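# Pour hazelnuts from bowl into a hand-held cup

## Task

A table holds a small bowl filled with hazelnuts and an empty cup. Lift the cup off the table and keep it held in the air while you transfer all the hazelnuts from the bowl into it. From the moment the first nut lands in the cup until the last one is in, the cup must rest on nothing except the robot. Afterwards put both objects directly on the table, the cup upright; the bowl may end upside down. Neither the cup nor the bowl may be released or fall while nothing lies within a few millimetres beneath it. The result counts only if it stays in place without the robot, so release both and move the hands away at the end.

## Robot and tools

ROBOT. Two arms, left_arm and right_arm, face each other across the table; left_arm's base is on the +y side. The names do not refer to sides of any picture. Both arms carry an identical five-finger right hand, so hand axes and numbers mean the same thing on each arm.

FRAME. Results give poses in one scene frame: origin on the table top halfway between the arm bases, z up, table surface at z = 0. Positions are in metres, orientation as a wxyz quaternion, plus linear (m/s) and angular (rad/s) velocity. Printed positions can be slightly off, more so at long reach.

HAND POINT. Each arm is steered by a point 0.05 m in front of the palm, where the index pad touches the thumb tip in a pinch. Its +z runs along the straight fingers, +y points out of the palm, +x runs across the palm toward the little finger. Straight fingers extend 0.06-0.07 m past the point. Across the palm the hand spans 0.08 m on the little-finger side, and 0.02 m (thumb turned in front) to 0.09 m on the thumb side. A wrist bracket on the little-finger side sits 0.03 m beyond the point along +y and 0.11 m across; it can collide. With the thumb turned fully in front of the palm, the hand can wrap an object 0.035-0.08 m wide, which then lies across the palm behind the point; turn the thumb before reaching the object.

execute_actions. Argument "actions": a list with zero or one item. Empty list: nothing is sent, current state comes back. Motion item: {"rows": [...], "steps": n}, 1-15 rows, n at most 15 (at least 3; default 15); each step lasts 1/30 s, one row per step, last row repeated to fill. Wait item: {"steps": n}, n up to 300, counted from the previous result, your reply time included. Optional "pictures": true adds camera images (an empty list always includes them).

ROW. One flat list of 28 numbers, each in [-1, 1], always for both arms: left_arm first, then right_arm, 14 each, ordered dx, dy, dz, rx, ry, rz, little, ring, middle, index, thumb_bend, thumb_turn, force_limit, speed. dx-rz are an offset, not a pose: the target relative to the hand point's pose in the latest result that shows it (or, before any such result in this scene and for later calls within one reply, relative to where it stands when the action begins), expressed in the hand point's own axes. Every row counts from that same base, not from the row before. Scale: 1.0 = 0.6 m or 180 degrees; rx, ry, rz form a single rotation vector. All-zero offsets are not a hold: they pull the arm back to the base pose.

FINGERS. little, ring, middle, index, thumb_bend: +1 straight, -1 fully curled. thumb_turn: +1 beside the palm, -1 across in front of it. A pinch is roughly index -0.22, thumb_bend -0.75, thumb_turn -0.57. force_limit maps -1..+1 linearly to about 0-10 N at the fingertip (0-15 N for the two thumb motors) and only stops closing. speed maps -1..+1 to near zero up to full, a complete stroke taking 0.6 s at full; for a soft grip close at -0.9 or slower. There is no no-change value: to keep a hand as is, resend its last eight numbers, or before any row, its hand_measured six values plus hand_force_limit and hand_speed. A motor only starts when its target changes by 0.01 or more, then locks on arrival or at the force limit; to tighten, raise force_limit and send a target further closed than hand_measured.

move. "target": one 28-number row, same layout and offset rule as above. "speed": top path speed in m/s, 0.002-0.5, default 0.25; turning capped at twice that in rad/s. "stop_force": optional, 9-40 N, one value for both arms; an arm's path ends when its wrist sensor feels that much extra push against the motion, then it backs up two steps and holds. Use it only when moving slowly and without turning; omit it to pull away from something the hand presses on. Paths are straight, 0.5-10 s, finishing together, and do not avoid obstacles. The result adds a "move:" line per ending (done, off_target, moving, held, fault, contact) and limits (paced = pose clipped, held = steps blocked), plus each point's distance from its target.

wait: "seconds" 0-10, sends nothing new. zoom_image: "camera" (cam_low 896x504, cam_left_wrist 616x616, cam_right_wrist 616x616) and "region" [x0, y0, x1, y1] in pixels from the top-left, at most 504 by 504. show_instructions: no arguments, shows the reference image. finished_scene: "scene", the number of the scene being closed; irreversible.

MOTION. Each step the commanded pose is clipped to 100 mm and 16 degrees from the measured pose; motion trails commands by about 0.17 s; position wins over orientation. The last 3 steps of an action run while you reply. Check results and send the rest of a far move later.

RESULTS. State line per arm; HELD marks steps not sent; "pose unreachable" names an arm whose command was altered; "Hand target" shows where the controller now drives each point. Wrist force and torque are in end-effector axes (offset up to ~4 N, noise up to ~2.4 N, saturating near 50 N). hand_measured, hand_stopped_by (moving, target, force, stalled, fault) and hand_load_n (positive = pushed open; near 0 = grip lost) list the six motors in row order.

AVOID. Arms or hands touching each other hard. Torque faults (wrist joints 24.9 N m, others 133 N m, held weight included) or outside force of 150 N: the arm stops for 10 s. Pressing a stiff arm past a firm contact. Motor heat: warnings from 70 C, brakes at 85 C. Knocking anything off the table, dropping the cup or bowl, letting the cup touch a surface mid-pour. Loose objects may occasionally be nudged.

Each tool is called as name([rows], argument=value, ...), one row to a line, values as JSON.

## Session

execute_actions(actions=[])

Scene clock: 0.00 s of 6600.00 s.
left_arm: end_effector_position=(+0.3293, +0.4888, +0.4709) hand_measured=(+1.000, +1.000, +1.000, +1.000, +1.000, +1.000) hand_load_n=(+0.0, +0.0, +0.0, +0.0, +0.0, +0.0) hand_stopped_by=(target, target, target, target, target, target) hand_force_limit=0.00 hand_speed=-0.80 end_effector_quat_wxyz=(-0.023, +0.281, +0.959, +0.011) end_effector_velocity=(-0.000, +0.000, +0.000) end_effector_angular_velocity=(-0.001, -0.001, -0.001) | right_arm: end_effector_position=(+0.0734, -0.2491, +0.4695) hand_measured=(+1.000, +1.000, +1.000, +1.000, +1.000, +1.000) hand_load_n=(+0.0, +0.0, +0.0, +0.0, +0.0, +0.0) hand_stopped_by=(target, target, target, target, target, target) hand_force_limit=0.00 hand_speed=-0.80 end_effector_quat_wxyz=(-0.005, -0.394, +0.919, -0.005) end_effector_velocity=(-0.000, +0.000, -0.000) end_effector_angular_velocity=(+0.000, +0.001, -0.001)
Joint positions: left_arm=[ 0.579 -1.718  1.369  1.97   1.579 -1.891] | right_arm=[-1.17  -1.728  1.371  1.938  1.58  -1.916]
Joint velocities: left_arm=[-0.001 -0.001 -0.001  0.    -0.     0.   ] | right_arm=[ 0.     0.     0.001 -0.001 -0.     0.001]
Wrist force (N, on the end effector, along its own x y z axes, offset not removed): no reading
Wrist torque (N m, same axes, about the end effector's origin, offset not removed): no reading
Hand target (left_arm): +0.329, +0.489, +0.471; -0.023, +0.281, +0.959, +0.011
Hand target (right_arm): +0.073, -0.249, +0.469; -0.005, -0.394, +0.919, -0.005

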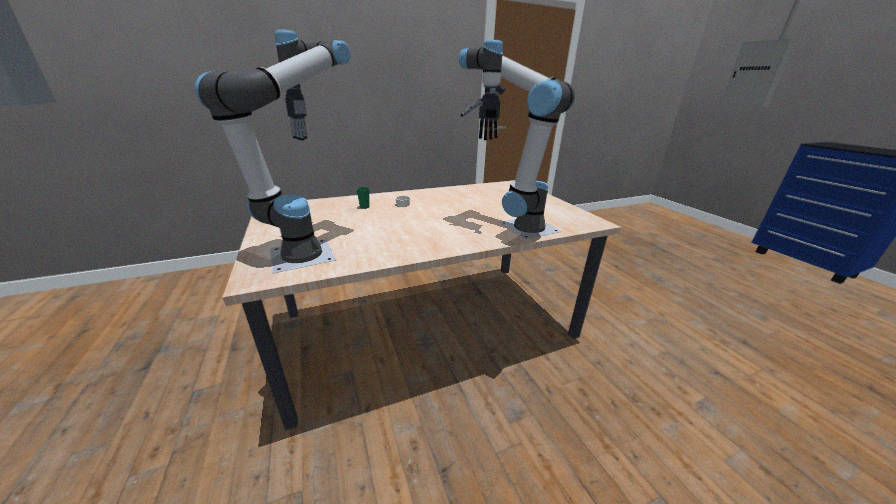

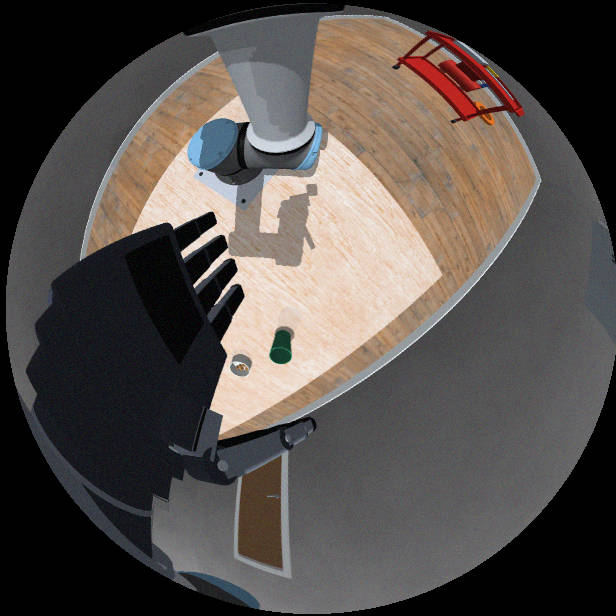

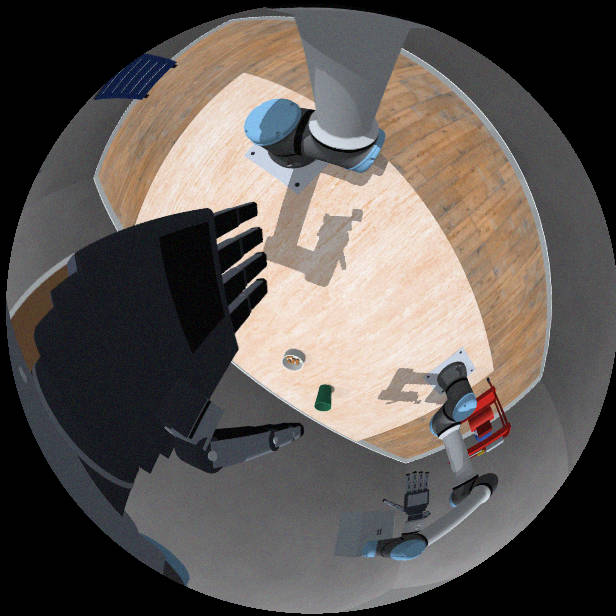

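zoom_image(camera="cam_right_wrist", region=[260, 330, 360, 430])

zoom_image(camera="cam_left_wrist", region=[210, 300, 310, 400])

zoom_image(camera="cam_low", region=[330, 170, 450, 230])

Region (260, 330, 360, 430) of cam_right_wrist's 616x616 image, scaled by 5.040, with more detail than that image has.

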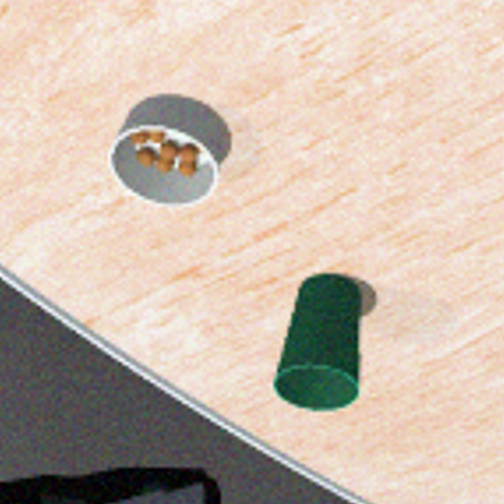

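Region (210, 300, 310, 400) of cam_left_wrist's 616x616 image, scaled by 5.040, with more detail than that image has.

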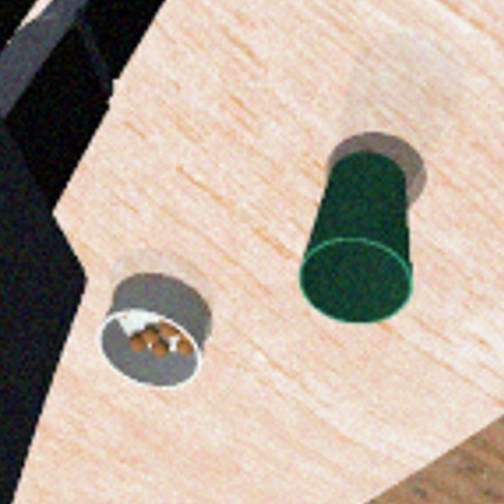

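Region (330, 170, 450, 230) of cam_low's 896x504 image, scaled by 4.200, with more detail than that image has.

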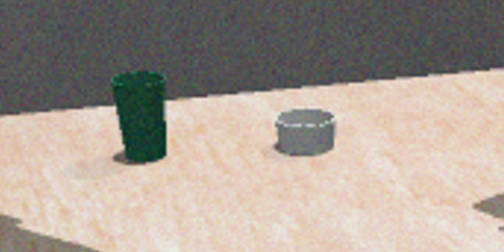

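move(target=[-0.379,-0.184,0.665,0.688,0.073,-0.654,1,1,1,1,1,-1,-0.1,0, -0.607,-0.235,0.676,0.653,0.014,-0.701,1,1,1,1,0.9,-1,0.1,0], speed=0.5)

Scene clock: 5.97 s of 6600.00 s.
left_arm: end_effector_position=(+0.4463, +0.2869, +0.0599) hand_measured=(+1.000, +1.000, +1.000, +1.000, +1.000, -1.000) hand_load_n=(+0.0, +0.0, +0.0, +0.0, +0.0, +0.0) hand_stopped_by=(target, target, target, target, target, target) hand_force_limit=-0.10 hand_speed=0.00 end_effector_quat_wxyz=(+0.271, +0.653, -0.272, +0.652) end_effector_velocity=(-0.000, -0.001, -0.001) end_effector_angular_velocity=(-0.006, -0.004, +0.010) | right_arm: end_effector_position=(+0.4243, -0.0867, +0.0601) hand_measured=(+1.000, +1.000, +1.000, +1.000, +0.900, -1.000) hand_load_n=(+0.0, +0.0, +0.0, +0.0, +0.0, +0.0) hand_stopped_by=(target, target, target, target, target, target) hand_force_limit=0.10 hand_speed=0.00 end_effector_quat_wxyz=(-0.251, +0.700, +0.230, +0.628) end_effector_velocity=(-0.000, -0.000, +0.000) end_effector_angular_velocity=(-0.000, -0.000, -0.001)
Joint positions: left_arm=[ 0.883 -1.272  2.57  -1.296  1.772 -4.71 ] | right_arm=[-1.022 -1.157  2.187 -0.944  1.486 -4.656]
Joint velocities: left_arm=[-0.015  0.01   0.01  -0.027 -0.026 -0.003] | right_arm=[-0.    -0.001  0.001  0.     0.001 -0.   ]
Wrist force (N, on the end effector, along its own x y z axes, offset not removed): left_arm=[0.8 1.9 -2.5] | right_arm=[-1.2 -2.5 3.1]
Wrist torque (N m, same axes, about the end effector's origin, offset not removed): left_arm=[0.35 -0.15 0.09] | right_arm=[-0.54 0.00 -0.21]
Hand target (left_arm): +0.446, +0.287, +0.060; +0.270, +0.653, -0.272, +0.653
Hand target (right_arm): +0.424, -0.087, +0.060; -0.251, +0.700, +0.230, +0.628
Off the commanded pose (left_arm): 0.001 m, 0 deg.
Off the commanded pose (right_arm): 0.001 m, 0 deg.
Kept back: nothing.
move: done; limits=paced

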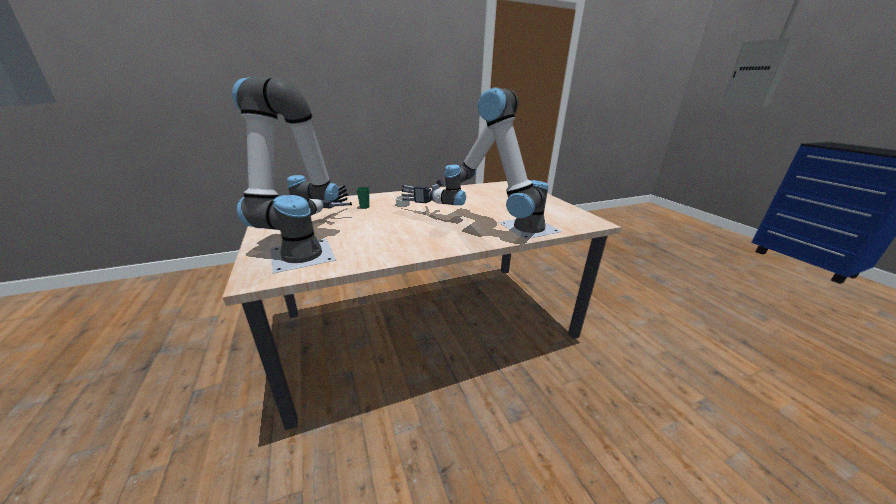

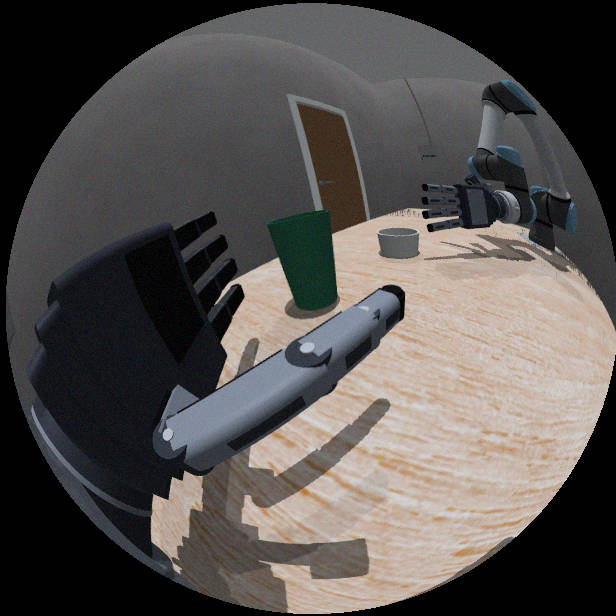

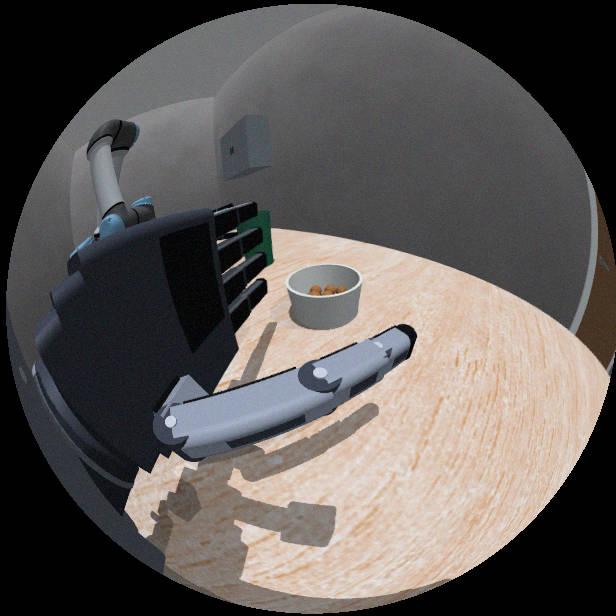

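zoom_image(camera="cam_right_wrist", region=[260, 240, 386, 366])

zoom_image(camera="cam_left_wrist", region=[240, 200, 366, 326])

Region (260, 240, 386, 366) of cam_right_wrist's 616x616 image, scaled by 4.000, with more detail than that image has.

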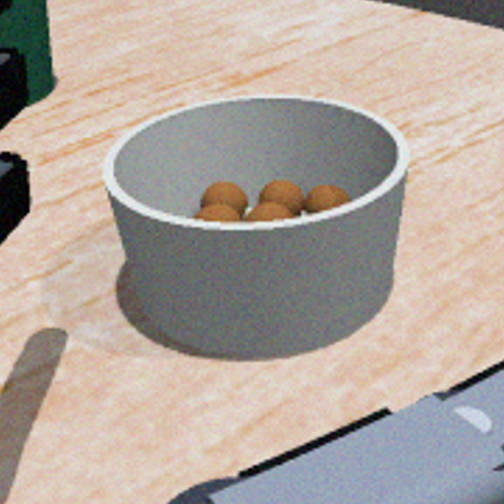

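Region (240, 200, 366, 326) of cam_left_wrist's 616x616 image, scaled by 4.000, with more detail than that image has.

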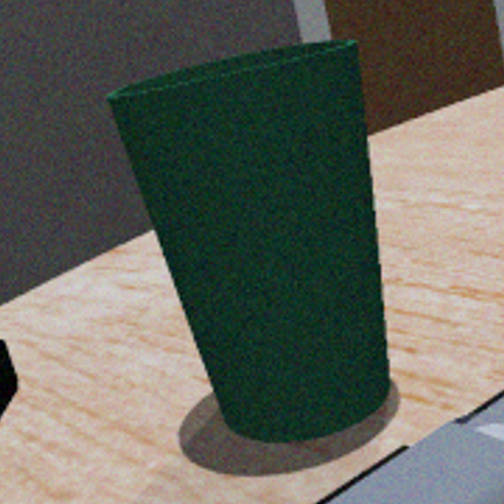

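move(target=[-0.037,0.04,0.05,0,0,0,1,1,1,1,1,-1,-0.1,0, -0.0705,0.004,0.006,0,0,0,1,1,1,1,0.9,-1,0.1,0], speed=0.12)

move(target=[0,0,0.11,0,0,0,1,1,1,1,1,-1,-0.1,0, 0.008,0,0.092,0,0,0,1,1,1,1,0.9,-1,0.1,0], speed=0.12)

Scene clock: 8.10 s of 6600.00 s.
left_arm: end_effector_position=(+0.4505, +0.2489, +0.0377) hand_measured=(+1.000, +1.000, +1.000, +1.000, +1.000, -1.000) hand_load_n=(+0.0, +0.0, +0.0, +0.0, +0.0, +0.0) hand_stopped_by=(target, target, target, target, target, target) hand_force_limit=-0.10 hand_speed=0.00 end_effector_quat_wxyz=(+0.271, +0.653, -0.272, +0.652) end_effector_velocity=(+0.000, -0.002, -0.001) end_effector_angular_velocity=(-0.001, +0.000, -0.000) | right_arm: end_effector_position=(+0.4241, -0.0866, +0.0177) hand_measured=(+1.000, +1.000, +1.000, +1.000, +0.900, -1.000) hand_load_n=(+0.0, +0.0, +0.0, +0.0, +0.0, +0.0) hand_stopped_by=(target, target, target, target, target, target) hand_force_limit=0.10 hand_speed=0.00 end_effector_quat_wxyz=(-0.251, +0.700, +0.230, +0.628) end_effector_velocity=(+0.000, -0.000, -0.003) end_effector_angular_velocity=(-0.000, +0.002, -0.001)
Joint positions: left_arm=[ 0.765 -1.17   2.547 -1.375  1.654 -4.71 ] | right_arm=[-1.021 -1.048  2.197 -1.062  1.487 -4.656]
Joint velocities: left_arm=[-0.005  0.005 -0.001 -0.004 -0.005 -0.001] | right_arm=[-0.     0.007 -0.    -0.005  0.001  0.001]
Wrist force (N, on the end effector, along its own x y z axes, offset not removed): left_arm=[2.4 2.1 0.1] | right_arm=[1.5 1.8 0.1]
Wrist torque (N m, same axes, about the end effector's origin, offset not removed): left_arm=[0.31 -0.53 0.19] | right_arm=[0.28 -0.36 -0.05]
Hand target (left_arm): +0.451, +0.249, +0.038; +0.270, +0.653, -0.272, +0.652
Hand target (right_arm): +0.424, -0.087, +0.018; -0.251, +0.700, +0.230, +0.628
Off the commanded pose (left_arm): 0.000 m, 0 deg.
Off the commanded pose (right_arm): 0.000 m, 0 deg.
Kept back: nothing.
move: done

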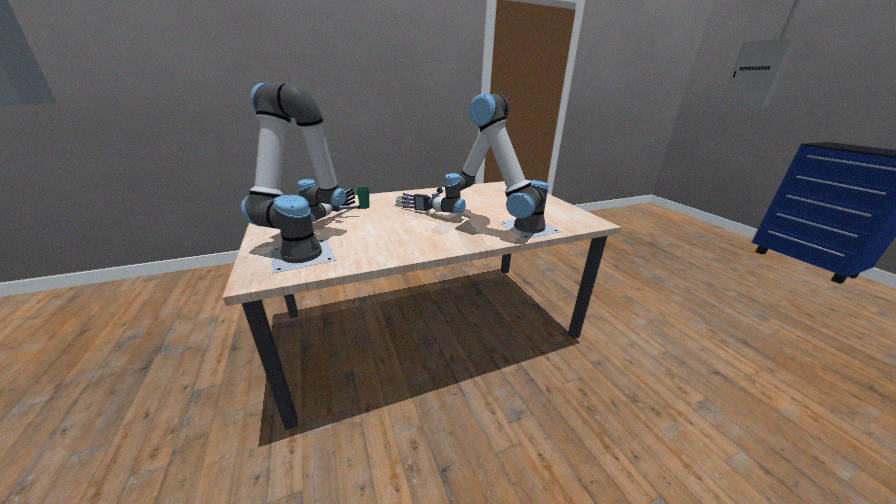

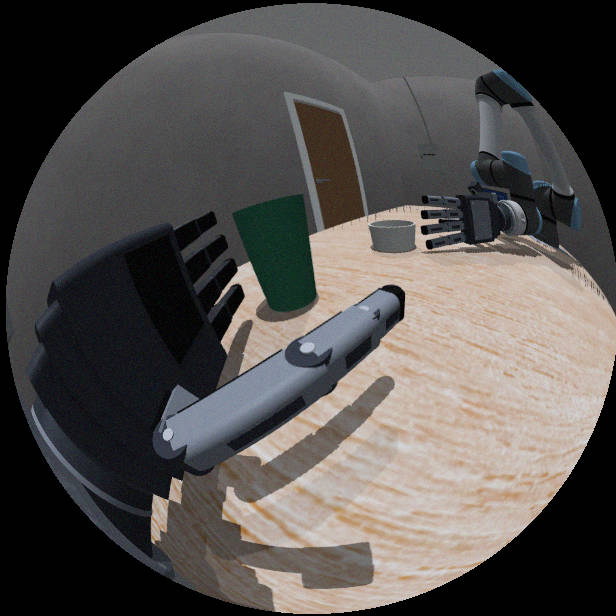

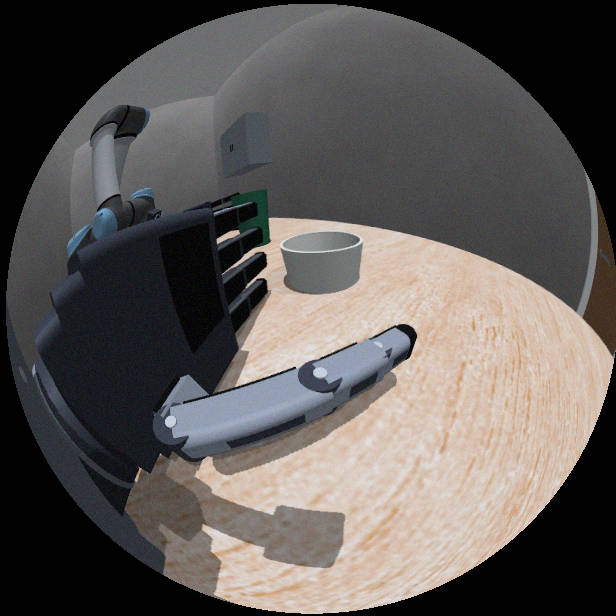

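Scene clock: 9.17 s of 6600.00 s.
left_arm: end_effector_position=(+0.4970, +0.2023, +0.0377) hand_measured=(+1.000, +1.000, +1.000, +1.000, +1.000, -1.000) hand_load_n=(+0.0, +0.0, +0.0, +0.0, +0.0, +0.0) hand_stopped_by=(target, target, target, target, target, target) hand_force_limit=-0.10 hand_speed=0.00 end_effector_quat_wxyz=(+0.271, +0.653, -0.272, +0.652) end_effector_velocity=(+0.001, -0.001, -0.000) end_effector_angular_velocity=(+0.000, +0.001, +0.001) | right_arm: end_effector_position=(+0.4665, -0.0513, +0.0177) hand_measured=(+1.000, +1.000, +1.000, +1.000, +0.900, -1.000) hand_load_n=(+0.0, +0.0, +0.0, +0.0, +0.0, +0.0) hand_stopped_by=(target, target, target, target, target, target) hand_force_limit=0.10 hand_speed=0.00 end_effector_quat_wxyz=(-0.251, +0.700, +0.230, +0.628) end_effector_velocity=(+0.001, +0.001, -0.000) end_effector_angular_velocity=(-0.000, -0.001, +0.000)
Joint positions: left_arm=[ 0.747 -1.112  2.382 -1.268  1.637 -4.711] | right_arm=[-1.011 -0.978  2.037 -0.973  1.498 -4.655]
Joint velocities: left_arm=[ 0.     0.003 -0.005  0.003 -0.    -0.   ] | right_arm=[ 0.     0.003 -0.005  0.001  0.    -0.001]
Wrist force (N, on the end effector, along its own x y z axes, offset not removed): left_arm=[0.2 4.8 -0.4] | right_arm=[0.7 2.3 0.1]
Wrist torque (N m, same axes, about the end effector's origin, offset not removed): left_arm=[0.86 -0.19 0.02] | right_arm=[0.43 -0.24 -0.02]
Hand target (left_arm): +0.497, +0.202, +0.038; +0.270, +0.653, -0.272, +0.652
Hand target (right_arm): +0.467, -0.051, +0.018; -0.251, +0.700, +0.230, +0.628
Off the commanded pose (left_arm): 0.000 m, 0 deg.
Off the commanded pose (right_arm): 0.000 m, 0 deg.
Kept back: nothing.
move: done

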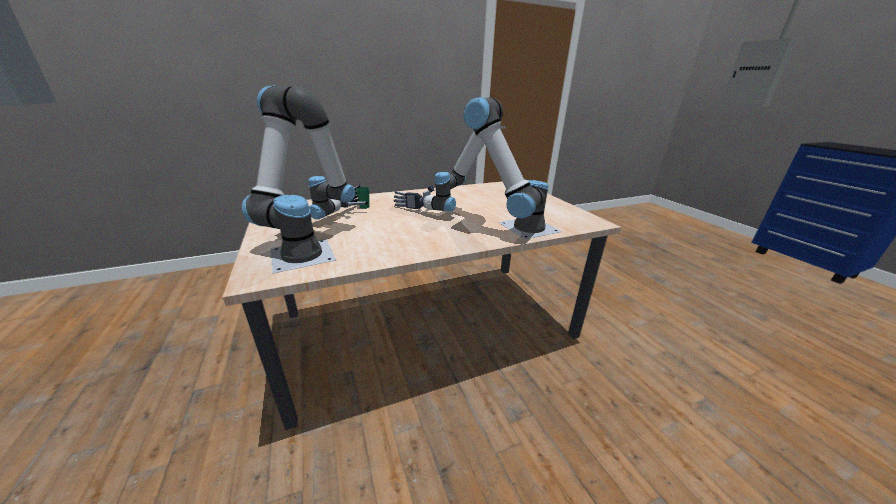

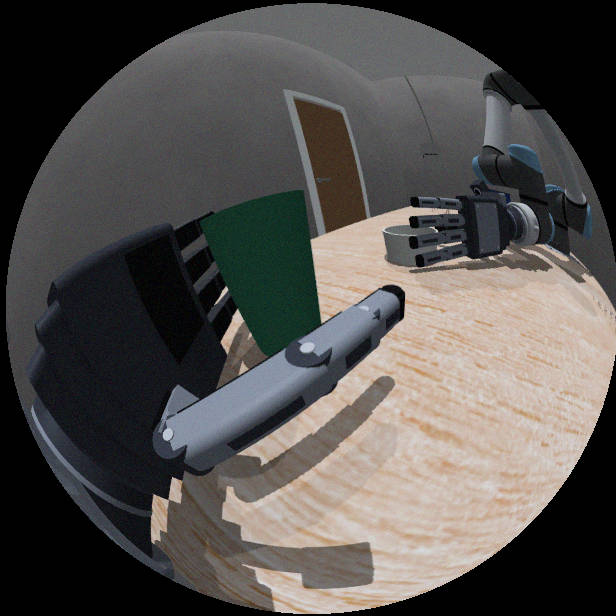

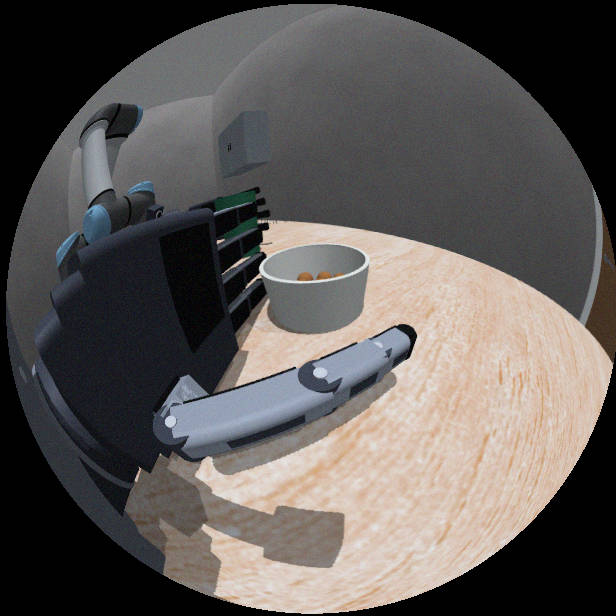

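move(target=[0,0,0.07,0,0,0,1,1,1,1,1,-1,-0.1,0, 0.006,0.002,0.085,0,0,0,1,1,1,1,0.9,-1,0.1,0], speed=0.09)

Scene clock: 10.63 s of 6600.00 s.
left_arm: end_effector_position=(+0.5266, +0.1726, +0.0377) hand_measured=(+1.000, +1.000, +1.000, +1.000, +1.000, -1.000) hand_load_n=(+0.0, +0.0, +0.0, +0.0, +0.0, +0.0) hand_stopped_by=(target, target, target, target, target, target) hand_force_limit=-0.10 hand_speed=0.00 end_effector_quat_wxyz=(+0.271, +0.653, -0.272, +0.652) end_effector_velocity=(+0.001, -0.001, +0.000) end_effector_angular_velocity=(+0.000, -0.000, -0.001) | right_arm: end_effector_position=(+0.5064, -0.0196, +0.0169) hand_measured=(+1.000, +1.000, +1.000, +1.000, +0.900, -1.000) hand_load_n=(+0.0, +0.0, +0.0, +0.0, +0.0, +0.0) hand_stopped_by=(target, target, target, target, target, target) hand_force_limit=0.10 hand_speed=0.00 end_effector_quat_wxyz=(-0.251, +0.700, +0.230, +0.628) end_effector_velocity=(+0.001, +0.001, -0.001) end_effector_angular_velocity=(-0.001, +0.002, +0.000)
Joint positions: left_arm=[ 0.739 -1.068  2.273 -1.202  1.629 -4.711] | right_arm=[-1.006 -0.907  1.885 -0.891  1.503 -4.654]
Joint velocities: left_arm=[-0.001  0.001 -0.004  0.002 -0.     0.001] | right_arm=[ 0.     0.003 -0.004  0.003  0.     0.   ]
Wrist force (N, on the end effector, along its own x y z axes, offset not removed): left_arm=[3.1 0.9 -0.7] | right_arm=[-0.7 -0.3 0.0]
Wrist torque (N m, same axes, about the end effector's origin, offset not removed): left_arm=[0.20 -0.46 0.12] | right_arm=[0.05 -0.05 -0.18]
Hand target (left_arm): +0.527, +0.173, +0.038; +0.271, +0.653, -0.272, +0.652
Hand target (right_arm): +0.507, -0.019, +0.017; -0.251, +0.700, +0.230, +0.628
Off the commanded pose (left_arm): 0.000 m, 0 deg.
Off the commanded pose (right_arm): 0.000 m, 0 deg.
Kept back: nothing.
move: done

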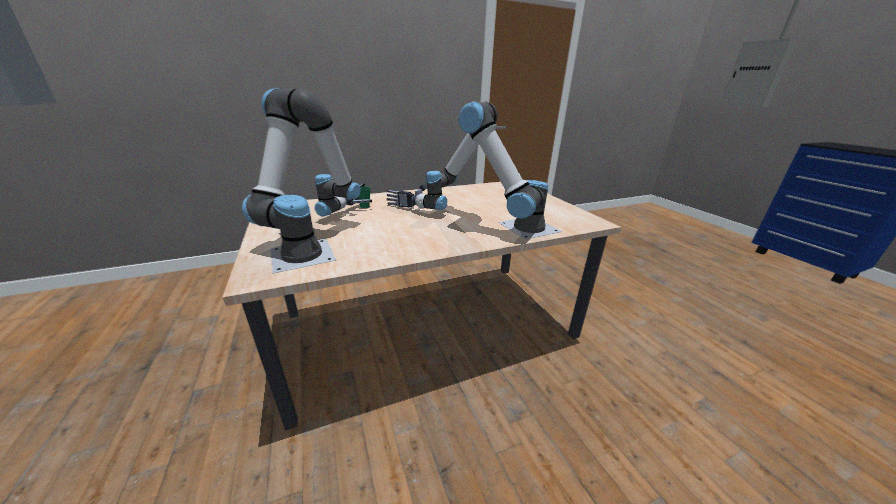

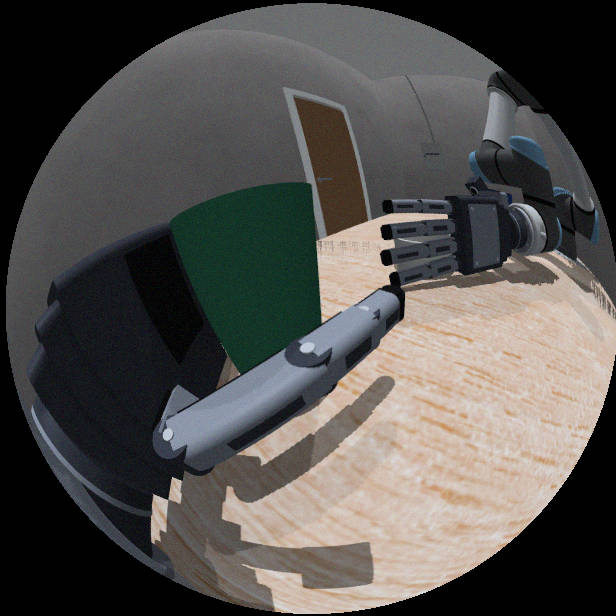

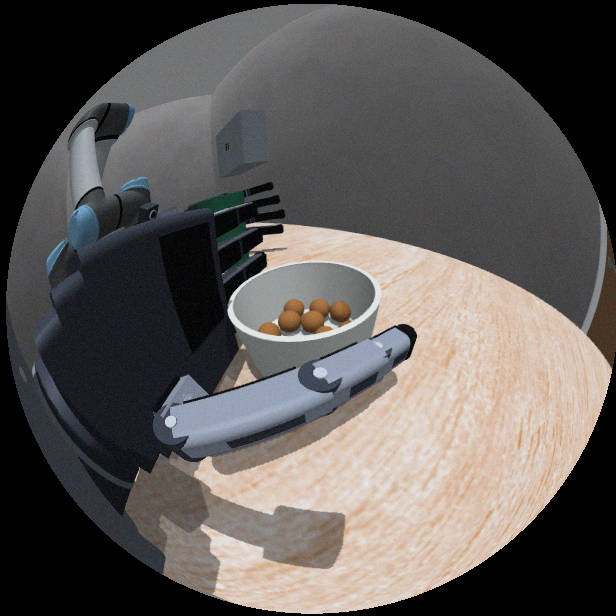

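move(target=[0,0,0.02,0,0,0,-0.6,-0.6,-0.6,-0.6,-0.6,-1,-0.1,-0.6, 0.0005,0,0.005,0,0,0,1,1,-0.56,-0.56,0.9,-1,0.1,-0.7], speed=0.04)

Scene clock: 12.83 s of 6600.00 s.
left_arm: end_effector_position=(+0.5350, +0.1641, +0.0377) hand_measured=(-0.128, -0.106, -0.106, -0.086, +0.358, -1.000) hand_load_n=(+8.0, +4.5, +5.5, +2.0, +14.0, +8.0) hand_stopped_by=(force, force, force, force, force, target) hand_force_limit=-0.10 hand_speed=-0.60 end_effector_quat_wxyz=(+0.271, +0.653, -0.272, +0.652) end_effector_velocity=(-0.000, -0.001, +0.000) end_effector_angular_velocity=(-0.001, -0.000, -0.001) | right_arm: end_effector_position=(+0.5088, -0.0176, +0.0169) hand_measured=(+1.000, +1.000, +0.354, +0.306, +0.906, -1.000) hand_load_n=(+0.0, +0.0, +2.0, +9.0, +11.0, +0.5) hand_stopped_by=(target, target, force, force, target, target) hand_force_limit=0.10 hand_speed=-0.70 end_effector_quat_wxyz=(-0.251, +0.700, +0.230, +0.628) end_effector_velocity=(-0.000, +0.001, +0.001) end_effector_angular_velocity=(+0.000, -0.001, +0.001)
Joint positions: left_arm=[ 0.737 -1.055  2.241 -1.183  1.627 -4.711] | right_arm=[-1.005 -0.903  1.876 -0.886  1.503 -4.654]
Joint velocities: left_arm=[-0.001 -0.    -0.001  0.     0.    -0.   ] | right_arm=[ 0.001 -0.001 -0.     0.     0.     0.   ]
Wrist force (N, on the end effector, along its own x y z axes, offset not removed): left_arm=[7.9 -0.3 -2.4] | right_arm=[-1.1 -1.0 -2.4]
Wrist torque (N m, same axes, about the end effector's origin, offset not removed): left_arm=[0.00 -0.51 -0.06] | right_arm=[-0.06 0.21 0.01]
Hand target (left_arm): +0.535, +0.164, +0.038; +0.271, +0.653, -0.272, +0.652
Hand target (right_arm): +0.509, -0.018, +0.017; -0.251, +0.700, +0.230, +0.628
Off the commanded pose (left_arm): 0.000 m, 0 deg.
Off the commanded pose (right_arm): 0.000 m, 0 deg.
Kept back: nothing.
move: done

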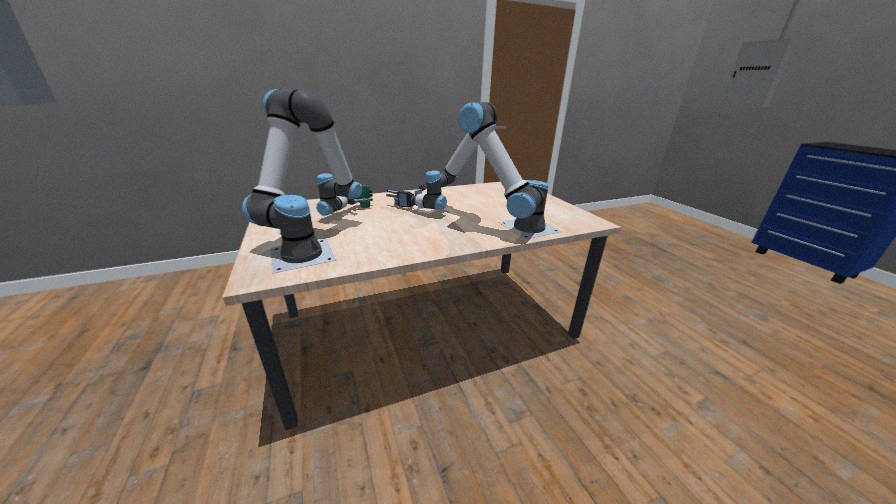

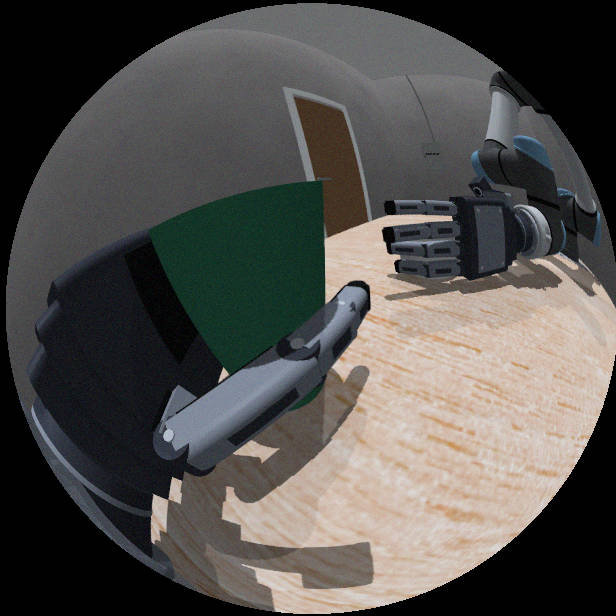

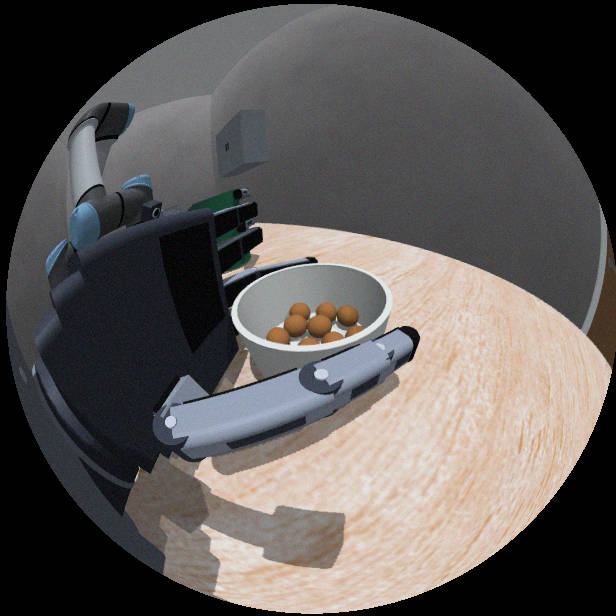

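execute_actions([
  {"rows":[[0.01,0,0,0,0,0,-0.6,-0.6,-0.6,-0.63,-0.6,-1,-0.1,-0.9, 0,0,0,0,0,0,1,1,-0.6,-0.56,0.9,-1,0.15,-0.9],[0.02,0,0,0,0,0,-0.6,-0.6,-0.6,-0.63,-0.6,-1,-0.1,-0.9, 0,0,0,0,0,0,1,1,-0.6,-0.56,0.9,-1,0.15,-0.9],[0.03,0,0,0,0,0,-0.6,-0.6,-0.6,-0.63,-0.6,-1,-0.1,-0.9, 0,0,0,0,0,0,1,1,-0.6,-0.56,0.9,-1,0.15,-0.9],[0.04,0,0,0,0,0,-0.6,-0.6,-0.6,-0.63,-0.6,-1,-0.1,-0.9, 0,0,0,0,0,0,1,1,-0.6,-0.56,0.9,-1,0.15,-0.9],[0.05,0,0,0,0,0,-0.6,-0.6,-0.6,-0.63,-0.6,-1,-0.1,-0.9, 0,0,0,0,0,0,1,1,-0.6,-0.56,0.9,-1,0.15,-0.9],[0.05,0,0,0,0,0,-0.6,-0.6,-0.6,-0.63,-0.6,-1,-0.1,-0.9, 0.002,0,0,0,0,0,1,1,-0.6,-0.56,0.9,-1,0.15,-0.9],[0.05,0,0,0,0,0,-0.6,-0.6,-0.6,-0.63,-0.6,-1,-0.1,-0.9, 0.005,0,0,0,0,0,1,1,-0.6,-0.56,0.9,-1,0.15,-0.9]],"steps":15},
], pictures=true)

Scene clock: 14.53 s of 6600.00 s.
left_arm: end_effector_position=(+0.5350, +0.1641, +0.0652) hand_measured=(-0.128, -0.106, -0.106, -0.100, +0.358, -1.000) hand_load_n=(+6.5, +3.5, +5.0, +5.5, +14.0, +9.0) hand_stopped_by=(force, force, force, force, force, target) hand_force_limit=-0.10 hand_speed=-0.90 end_effector_quat_wxyz=(+0.271, +0.653, -0.272, +0.653) end_effector_velocity=(+0.000, +0.001, +0.024) end_effector_angular_velocity=(+0.005, +0.006, +0.002) | right_arm: end_effector_position=(+0.5088, -0.0175, +0.0191) hand_measured=(+1.000, +1.000, +0.340, +0.306, +0.906, -1.000) hand_load_n=(+0.0, +0.0, +6.0, +7.0, +12.5, +2.0) hand_stopped_by=(target, target, force, force, target, target) hand_force_limit=0.15 hand_speed=-0.90 end_effector_quat_wxyz=(-0.251, +0.700, +0.230, +0.628) end_effector_velocity=(+0.000, +0.001, +0.006) end_effector_angular_velocity=(-0.000, +0.001, +0.001)
Joint positions: left_arm=[ 0.737 -1.13   2.237 -1.106  1.627 -4.711] | right_arm=[-1.005 -0.908  1.875 -0.881  1.503 -4.654]
Joint velocities: left_arm=[ 0.001 -0.069 -0.009  0.085 -0.001 -0.   ] | right_arm=[ 0.001 -0.011 -0.003  0.015 -0.001  0.   ]
Wrist force (N, on the end effector, along its own x y z axes, offset not removed): left_arm=[1.3 1.9 -1.9] | right_arm=[-4.4 0.0 1.3]
Wrist torque (N m, same axes, about the end effector's origin, offset not removed): left_arm=[0.48 -0.35 -0.11] | right_arm=[0.03 0.21 -0.09]
Steps of this call (steps 1 to 39: nothing new was sent; steps 40 to 51: the first 12 steps of this action). Readings (end_effector_position | what the end effector reports):
40: left_arm (+0.5350, +0.1641, +0.0377) | right_arm (+0.5088, -0.0176, +0.0169) | left_arm hand_measured=(-0.128, -0.106, -0.106, -0.086, +0.358, -1.000) hand_load_n=(+8.0, +4.5, +5.5, +2.0, +14.0, +8.0) hand_stopped_by=(force, force, force, moving, force, target) hand_force_limit=-0.10 hand_speed=-0.90 | right_arm hand_measured=(+1.000, +1.000, +0.354, +0.306, +0.906, -1.000) hand_load_n=(+0.0, +0.0, +2.0, +9.0, +11.0, +0.5) hand_stopped_by=(target, target, moving, force, target, target) hand_force_limit=0.15 hand_speed=-0.90
41: left_arm (+0.5350, +0.1641, +0.0382) | right_arm (+0.5088, -0.0176, +0.0169) | left_arm hand_measured=(-0.128, -0.106, -0.106, -0.086, +0.358, -1.000) hand_load_n=(+8.0, +4.5, +5.5, +2.0, +14.0, +8.0) hand_stopped_by=(force, force, force, moving, force, target) hand_force_limit=-0.10 hand_speed=-0.90 | right_arm hand_measured=(+1.000, +1.000, +0.354, +0.306, +0.906, -1.000) hand_load_n=(+0.0, +0.0, +2.0, +9.0, +11.0, +0.5) hand_stopped_by=(target, target, moving, force, target, target) hand_force_limit=0.15 hand_speed=-0.90
43: left_arm (+0.5350, +0.1642, +0.0425) | right_arm (+0.5088, -0.0176, +0.0169) | left_arm hand_measured=(-0.128, -0.106, -0.106, -0.090, +0.358, -1.000) hand_load_n=(+6.5, +3.5, +5.5, +3.5, +13.5, +9.5) hand_stopped_by=(force, force, force, moving, force, target) hand_force_limit=-0.10 hand_speed=-0.90 | right_arm hand_measured=(+1.000, +1.000, +0.350, +0.306, +0.906, -1.000) hand_load_n=(+0.0, +0.0, +3.5, +8.5, +11.5, +1.0) hand_stopped_by=(target, target, moving, force, target, target) hand_force_limit=0.15 hand_speed=-0.90
47: left_arm (+0.5351, +0.1641, +0.0584) | right_arm (+0.5087, -0.0177, +0.0174) | left_arm hand_measured=(-0.128, -0.106, -0.106, -0.100, +0.358, -1.000) hand_load_n=(+6.5, +3.5, +5.0, +5.5, +14.0, +9.0) hand_stopped_by=(force, force, force, force, force, target) hand_force_limit=-0.10 hand_speed=-0.90 | right_arm hand_measured=(+1.000, +1.000, +0.340, +0.306, +0.906, -1.000) hand_load_n=(+0.0, +0.0, +6.0, +6.5, +12.5, +1.5) hand_stopped_by=(target, target, force, force, target, target) hand_force_limit=0.15 hand_speed=-0.90
51: the state above

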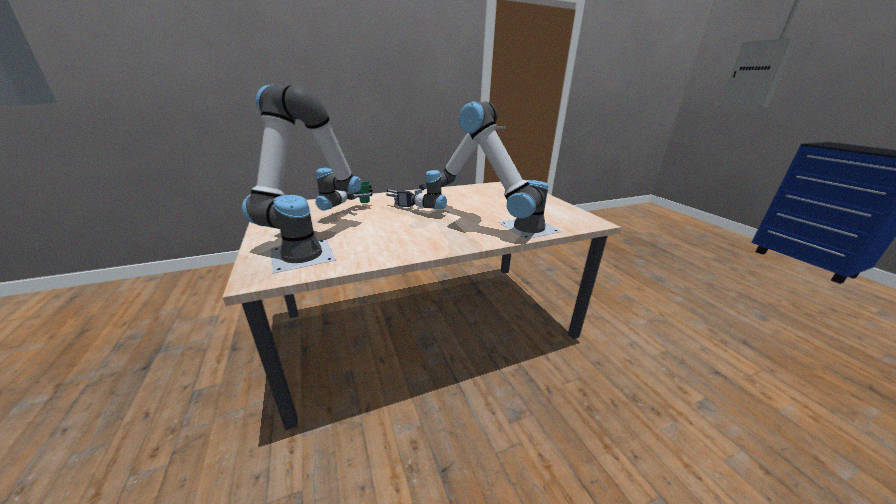

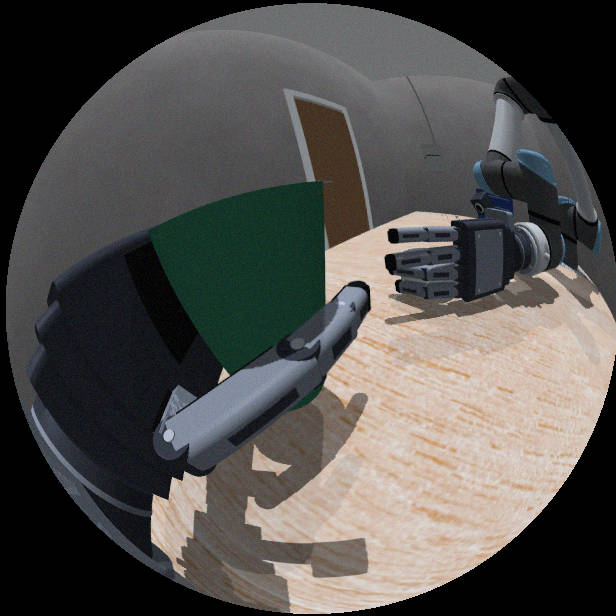

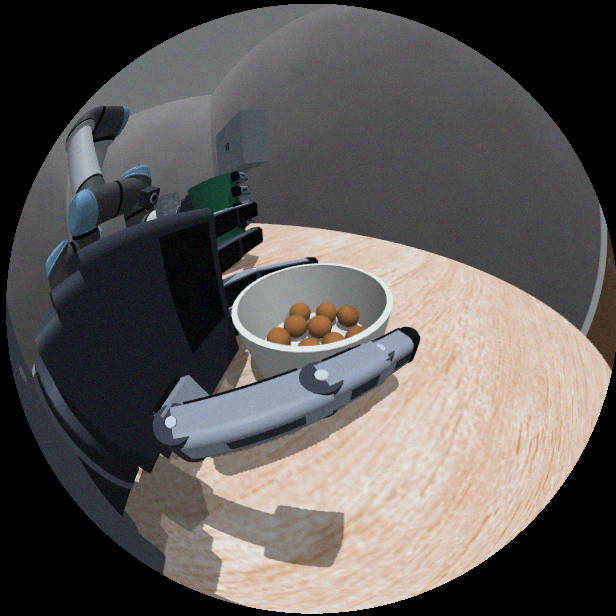

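move(target=[0.058,0.14,0.034,-0.076,0.04,0.087,-0.6,-0.6,-0.6,-0.63,-0.6,-1,-0.1,-0.9, 0.262,-0.235,-0.318,0.213,-0.065,0.1215,1,1,-0.6,-0.56,0.9,-1,0.15,-0.9], speed=0.25)

Scene clock: 17.27 s of 6600.00 s.
left_arm: end_effector_position=(+0.4899, +0.0904, +0.0998) hand_measured=(-0.128, -0.106, -0.106, -0.100, +0.358, -1.000) hand_load_n=(+6.5, +3.5, +5.0, +5.5, +14.0, +9.0) hand_stopped_by=(force, force, force, force, force, target) hand_force_limit=-0.10 hand_speed=-0.90 end_effector_quat_wxyz=(+0.271, +0.531, -0.416, +0.686) end_effector_velocity=(+0.000, -0.000, +0.001) end_effector_angular_velocity=(+0.000, -0.002, -0.000) | right_arm: end_effector_position=(+0.2904, -0.0304, +0.2006) hand_measured=(+1.000, +1.000, +0.340, +0.306, +0.906, -1.000) hand_load_n=(+0.0, +0.0, +5.5, +6.5, +13.0, +2.0) hand_stopped_by=(target, target, force, force, target, target) hand_force_limit=0.15 hand_speed=-0.90 end_effector_quat_wxyz=(-0.553, +0.669, +0.311, +0.387) end_effector_velocity=(-0.001, -0.001, +0.002) end_effector_angular_velocity=(+0.002, +0.002, +0.003)
Joint positions: left_arm=[ 0.646 -1.176  2.183 -1.098  1.789 -4.444] | right_arm=[-1.204 -1.563  2.127 -0.41   0.612 -4.314]
Joint velocities: left_arm=[ 0.    -0.001 -0.001  0.001  0.001  0.002] | right_arm=[-0.004 -0.004 -0.     0.003 -0.007  0.002]
Wrist force (N, on the end effector, along its own x y z axes, offset not removed): left_arm=[2.5 1.4 0.3] | right_arm=[-2.1 0.1 0.0]
Wrist torque (N m, same axes, about the end effector's origin, offset not removed): left_arm=[0.15 -0.56 0.17] | right_arm=[-0.06 -0.10 -0.18]
Hand target (left_arm): +0.490, +0.090, +0.100; +0.271, +0.531, -0.416, +0.686
Hand target (right_arm): +0.290, -0.030, +0.201; -0.553, +0.669, +0.311, +0.387
Off your previous action's commanded pose (left_arm): 0.001 m, 0 deg at its last step (step 3 of this call).
Off your previous action's commanded pose (right_arm): 0.000 m, 0 deg at its last step (step 3 of this call).
Off the commanded pose (left_arm): 0.000 m, 0 deg.
Off the commanded pose (right_arm): 0.000 m, 0 deg.
Kept back: nothing.
move: done

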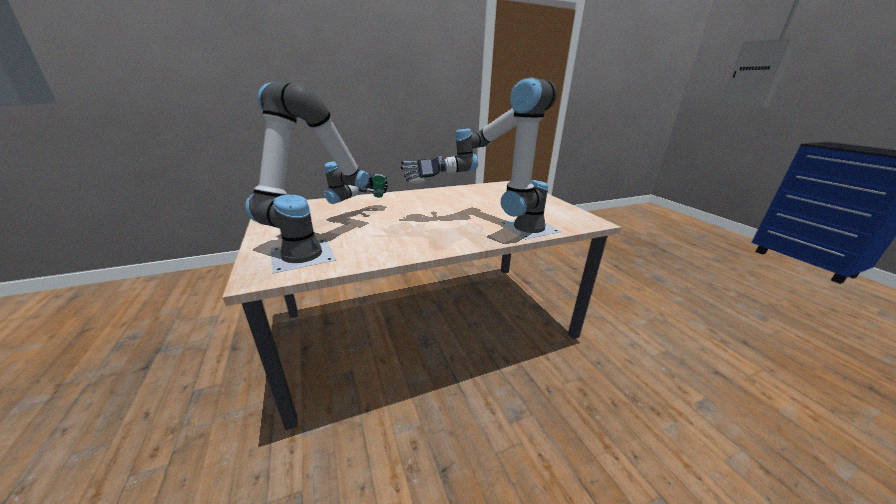

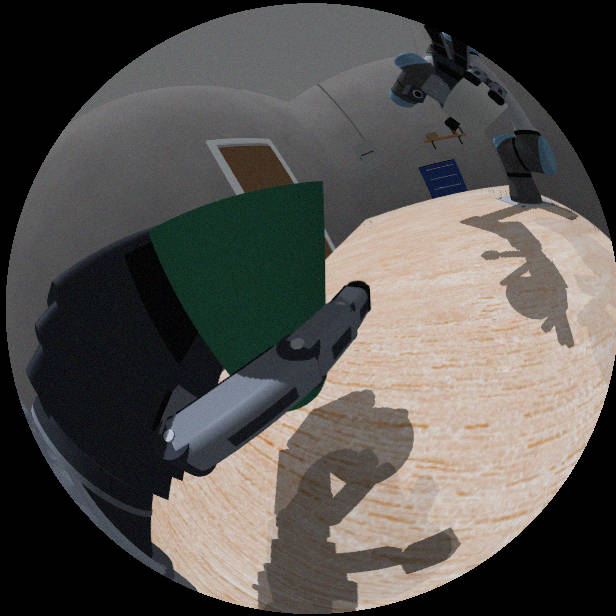

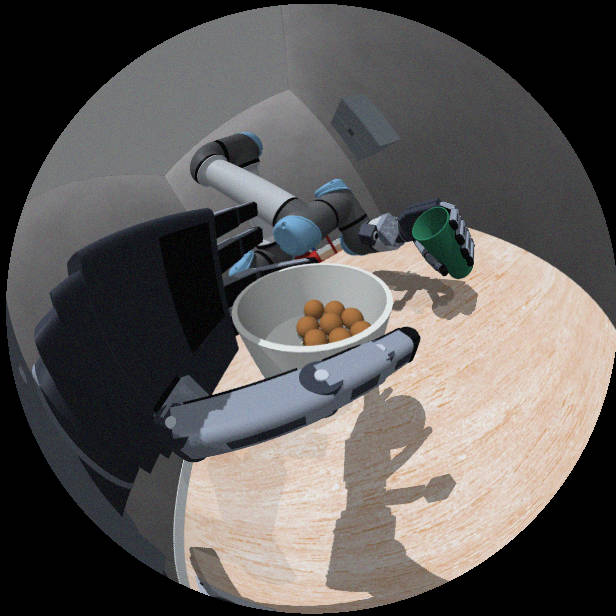

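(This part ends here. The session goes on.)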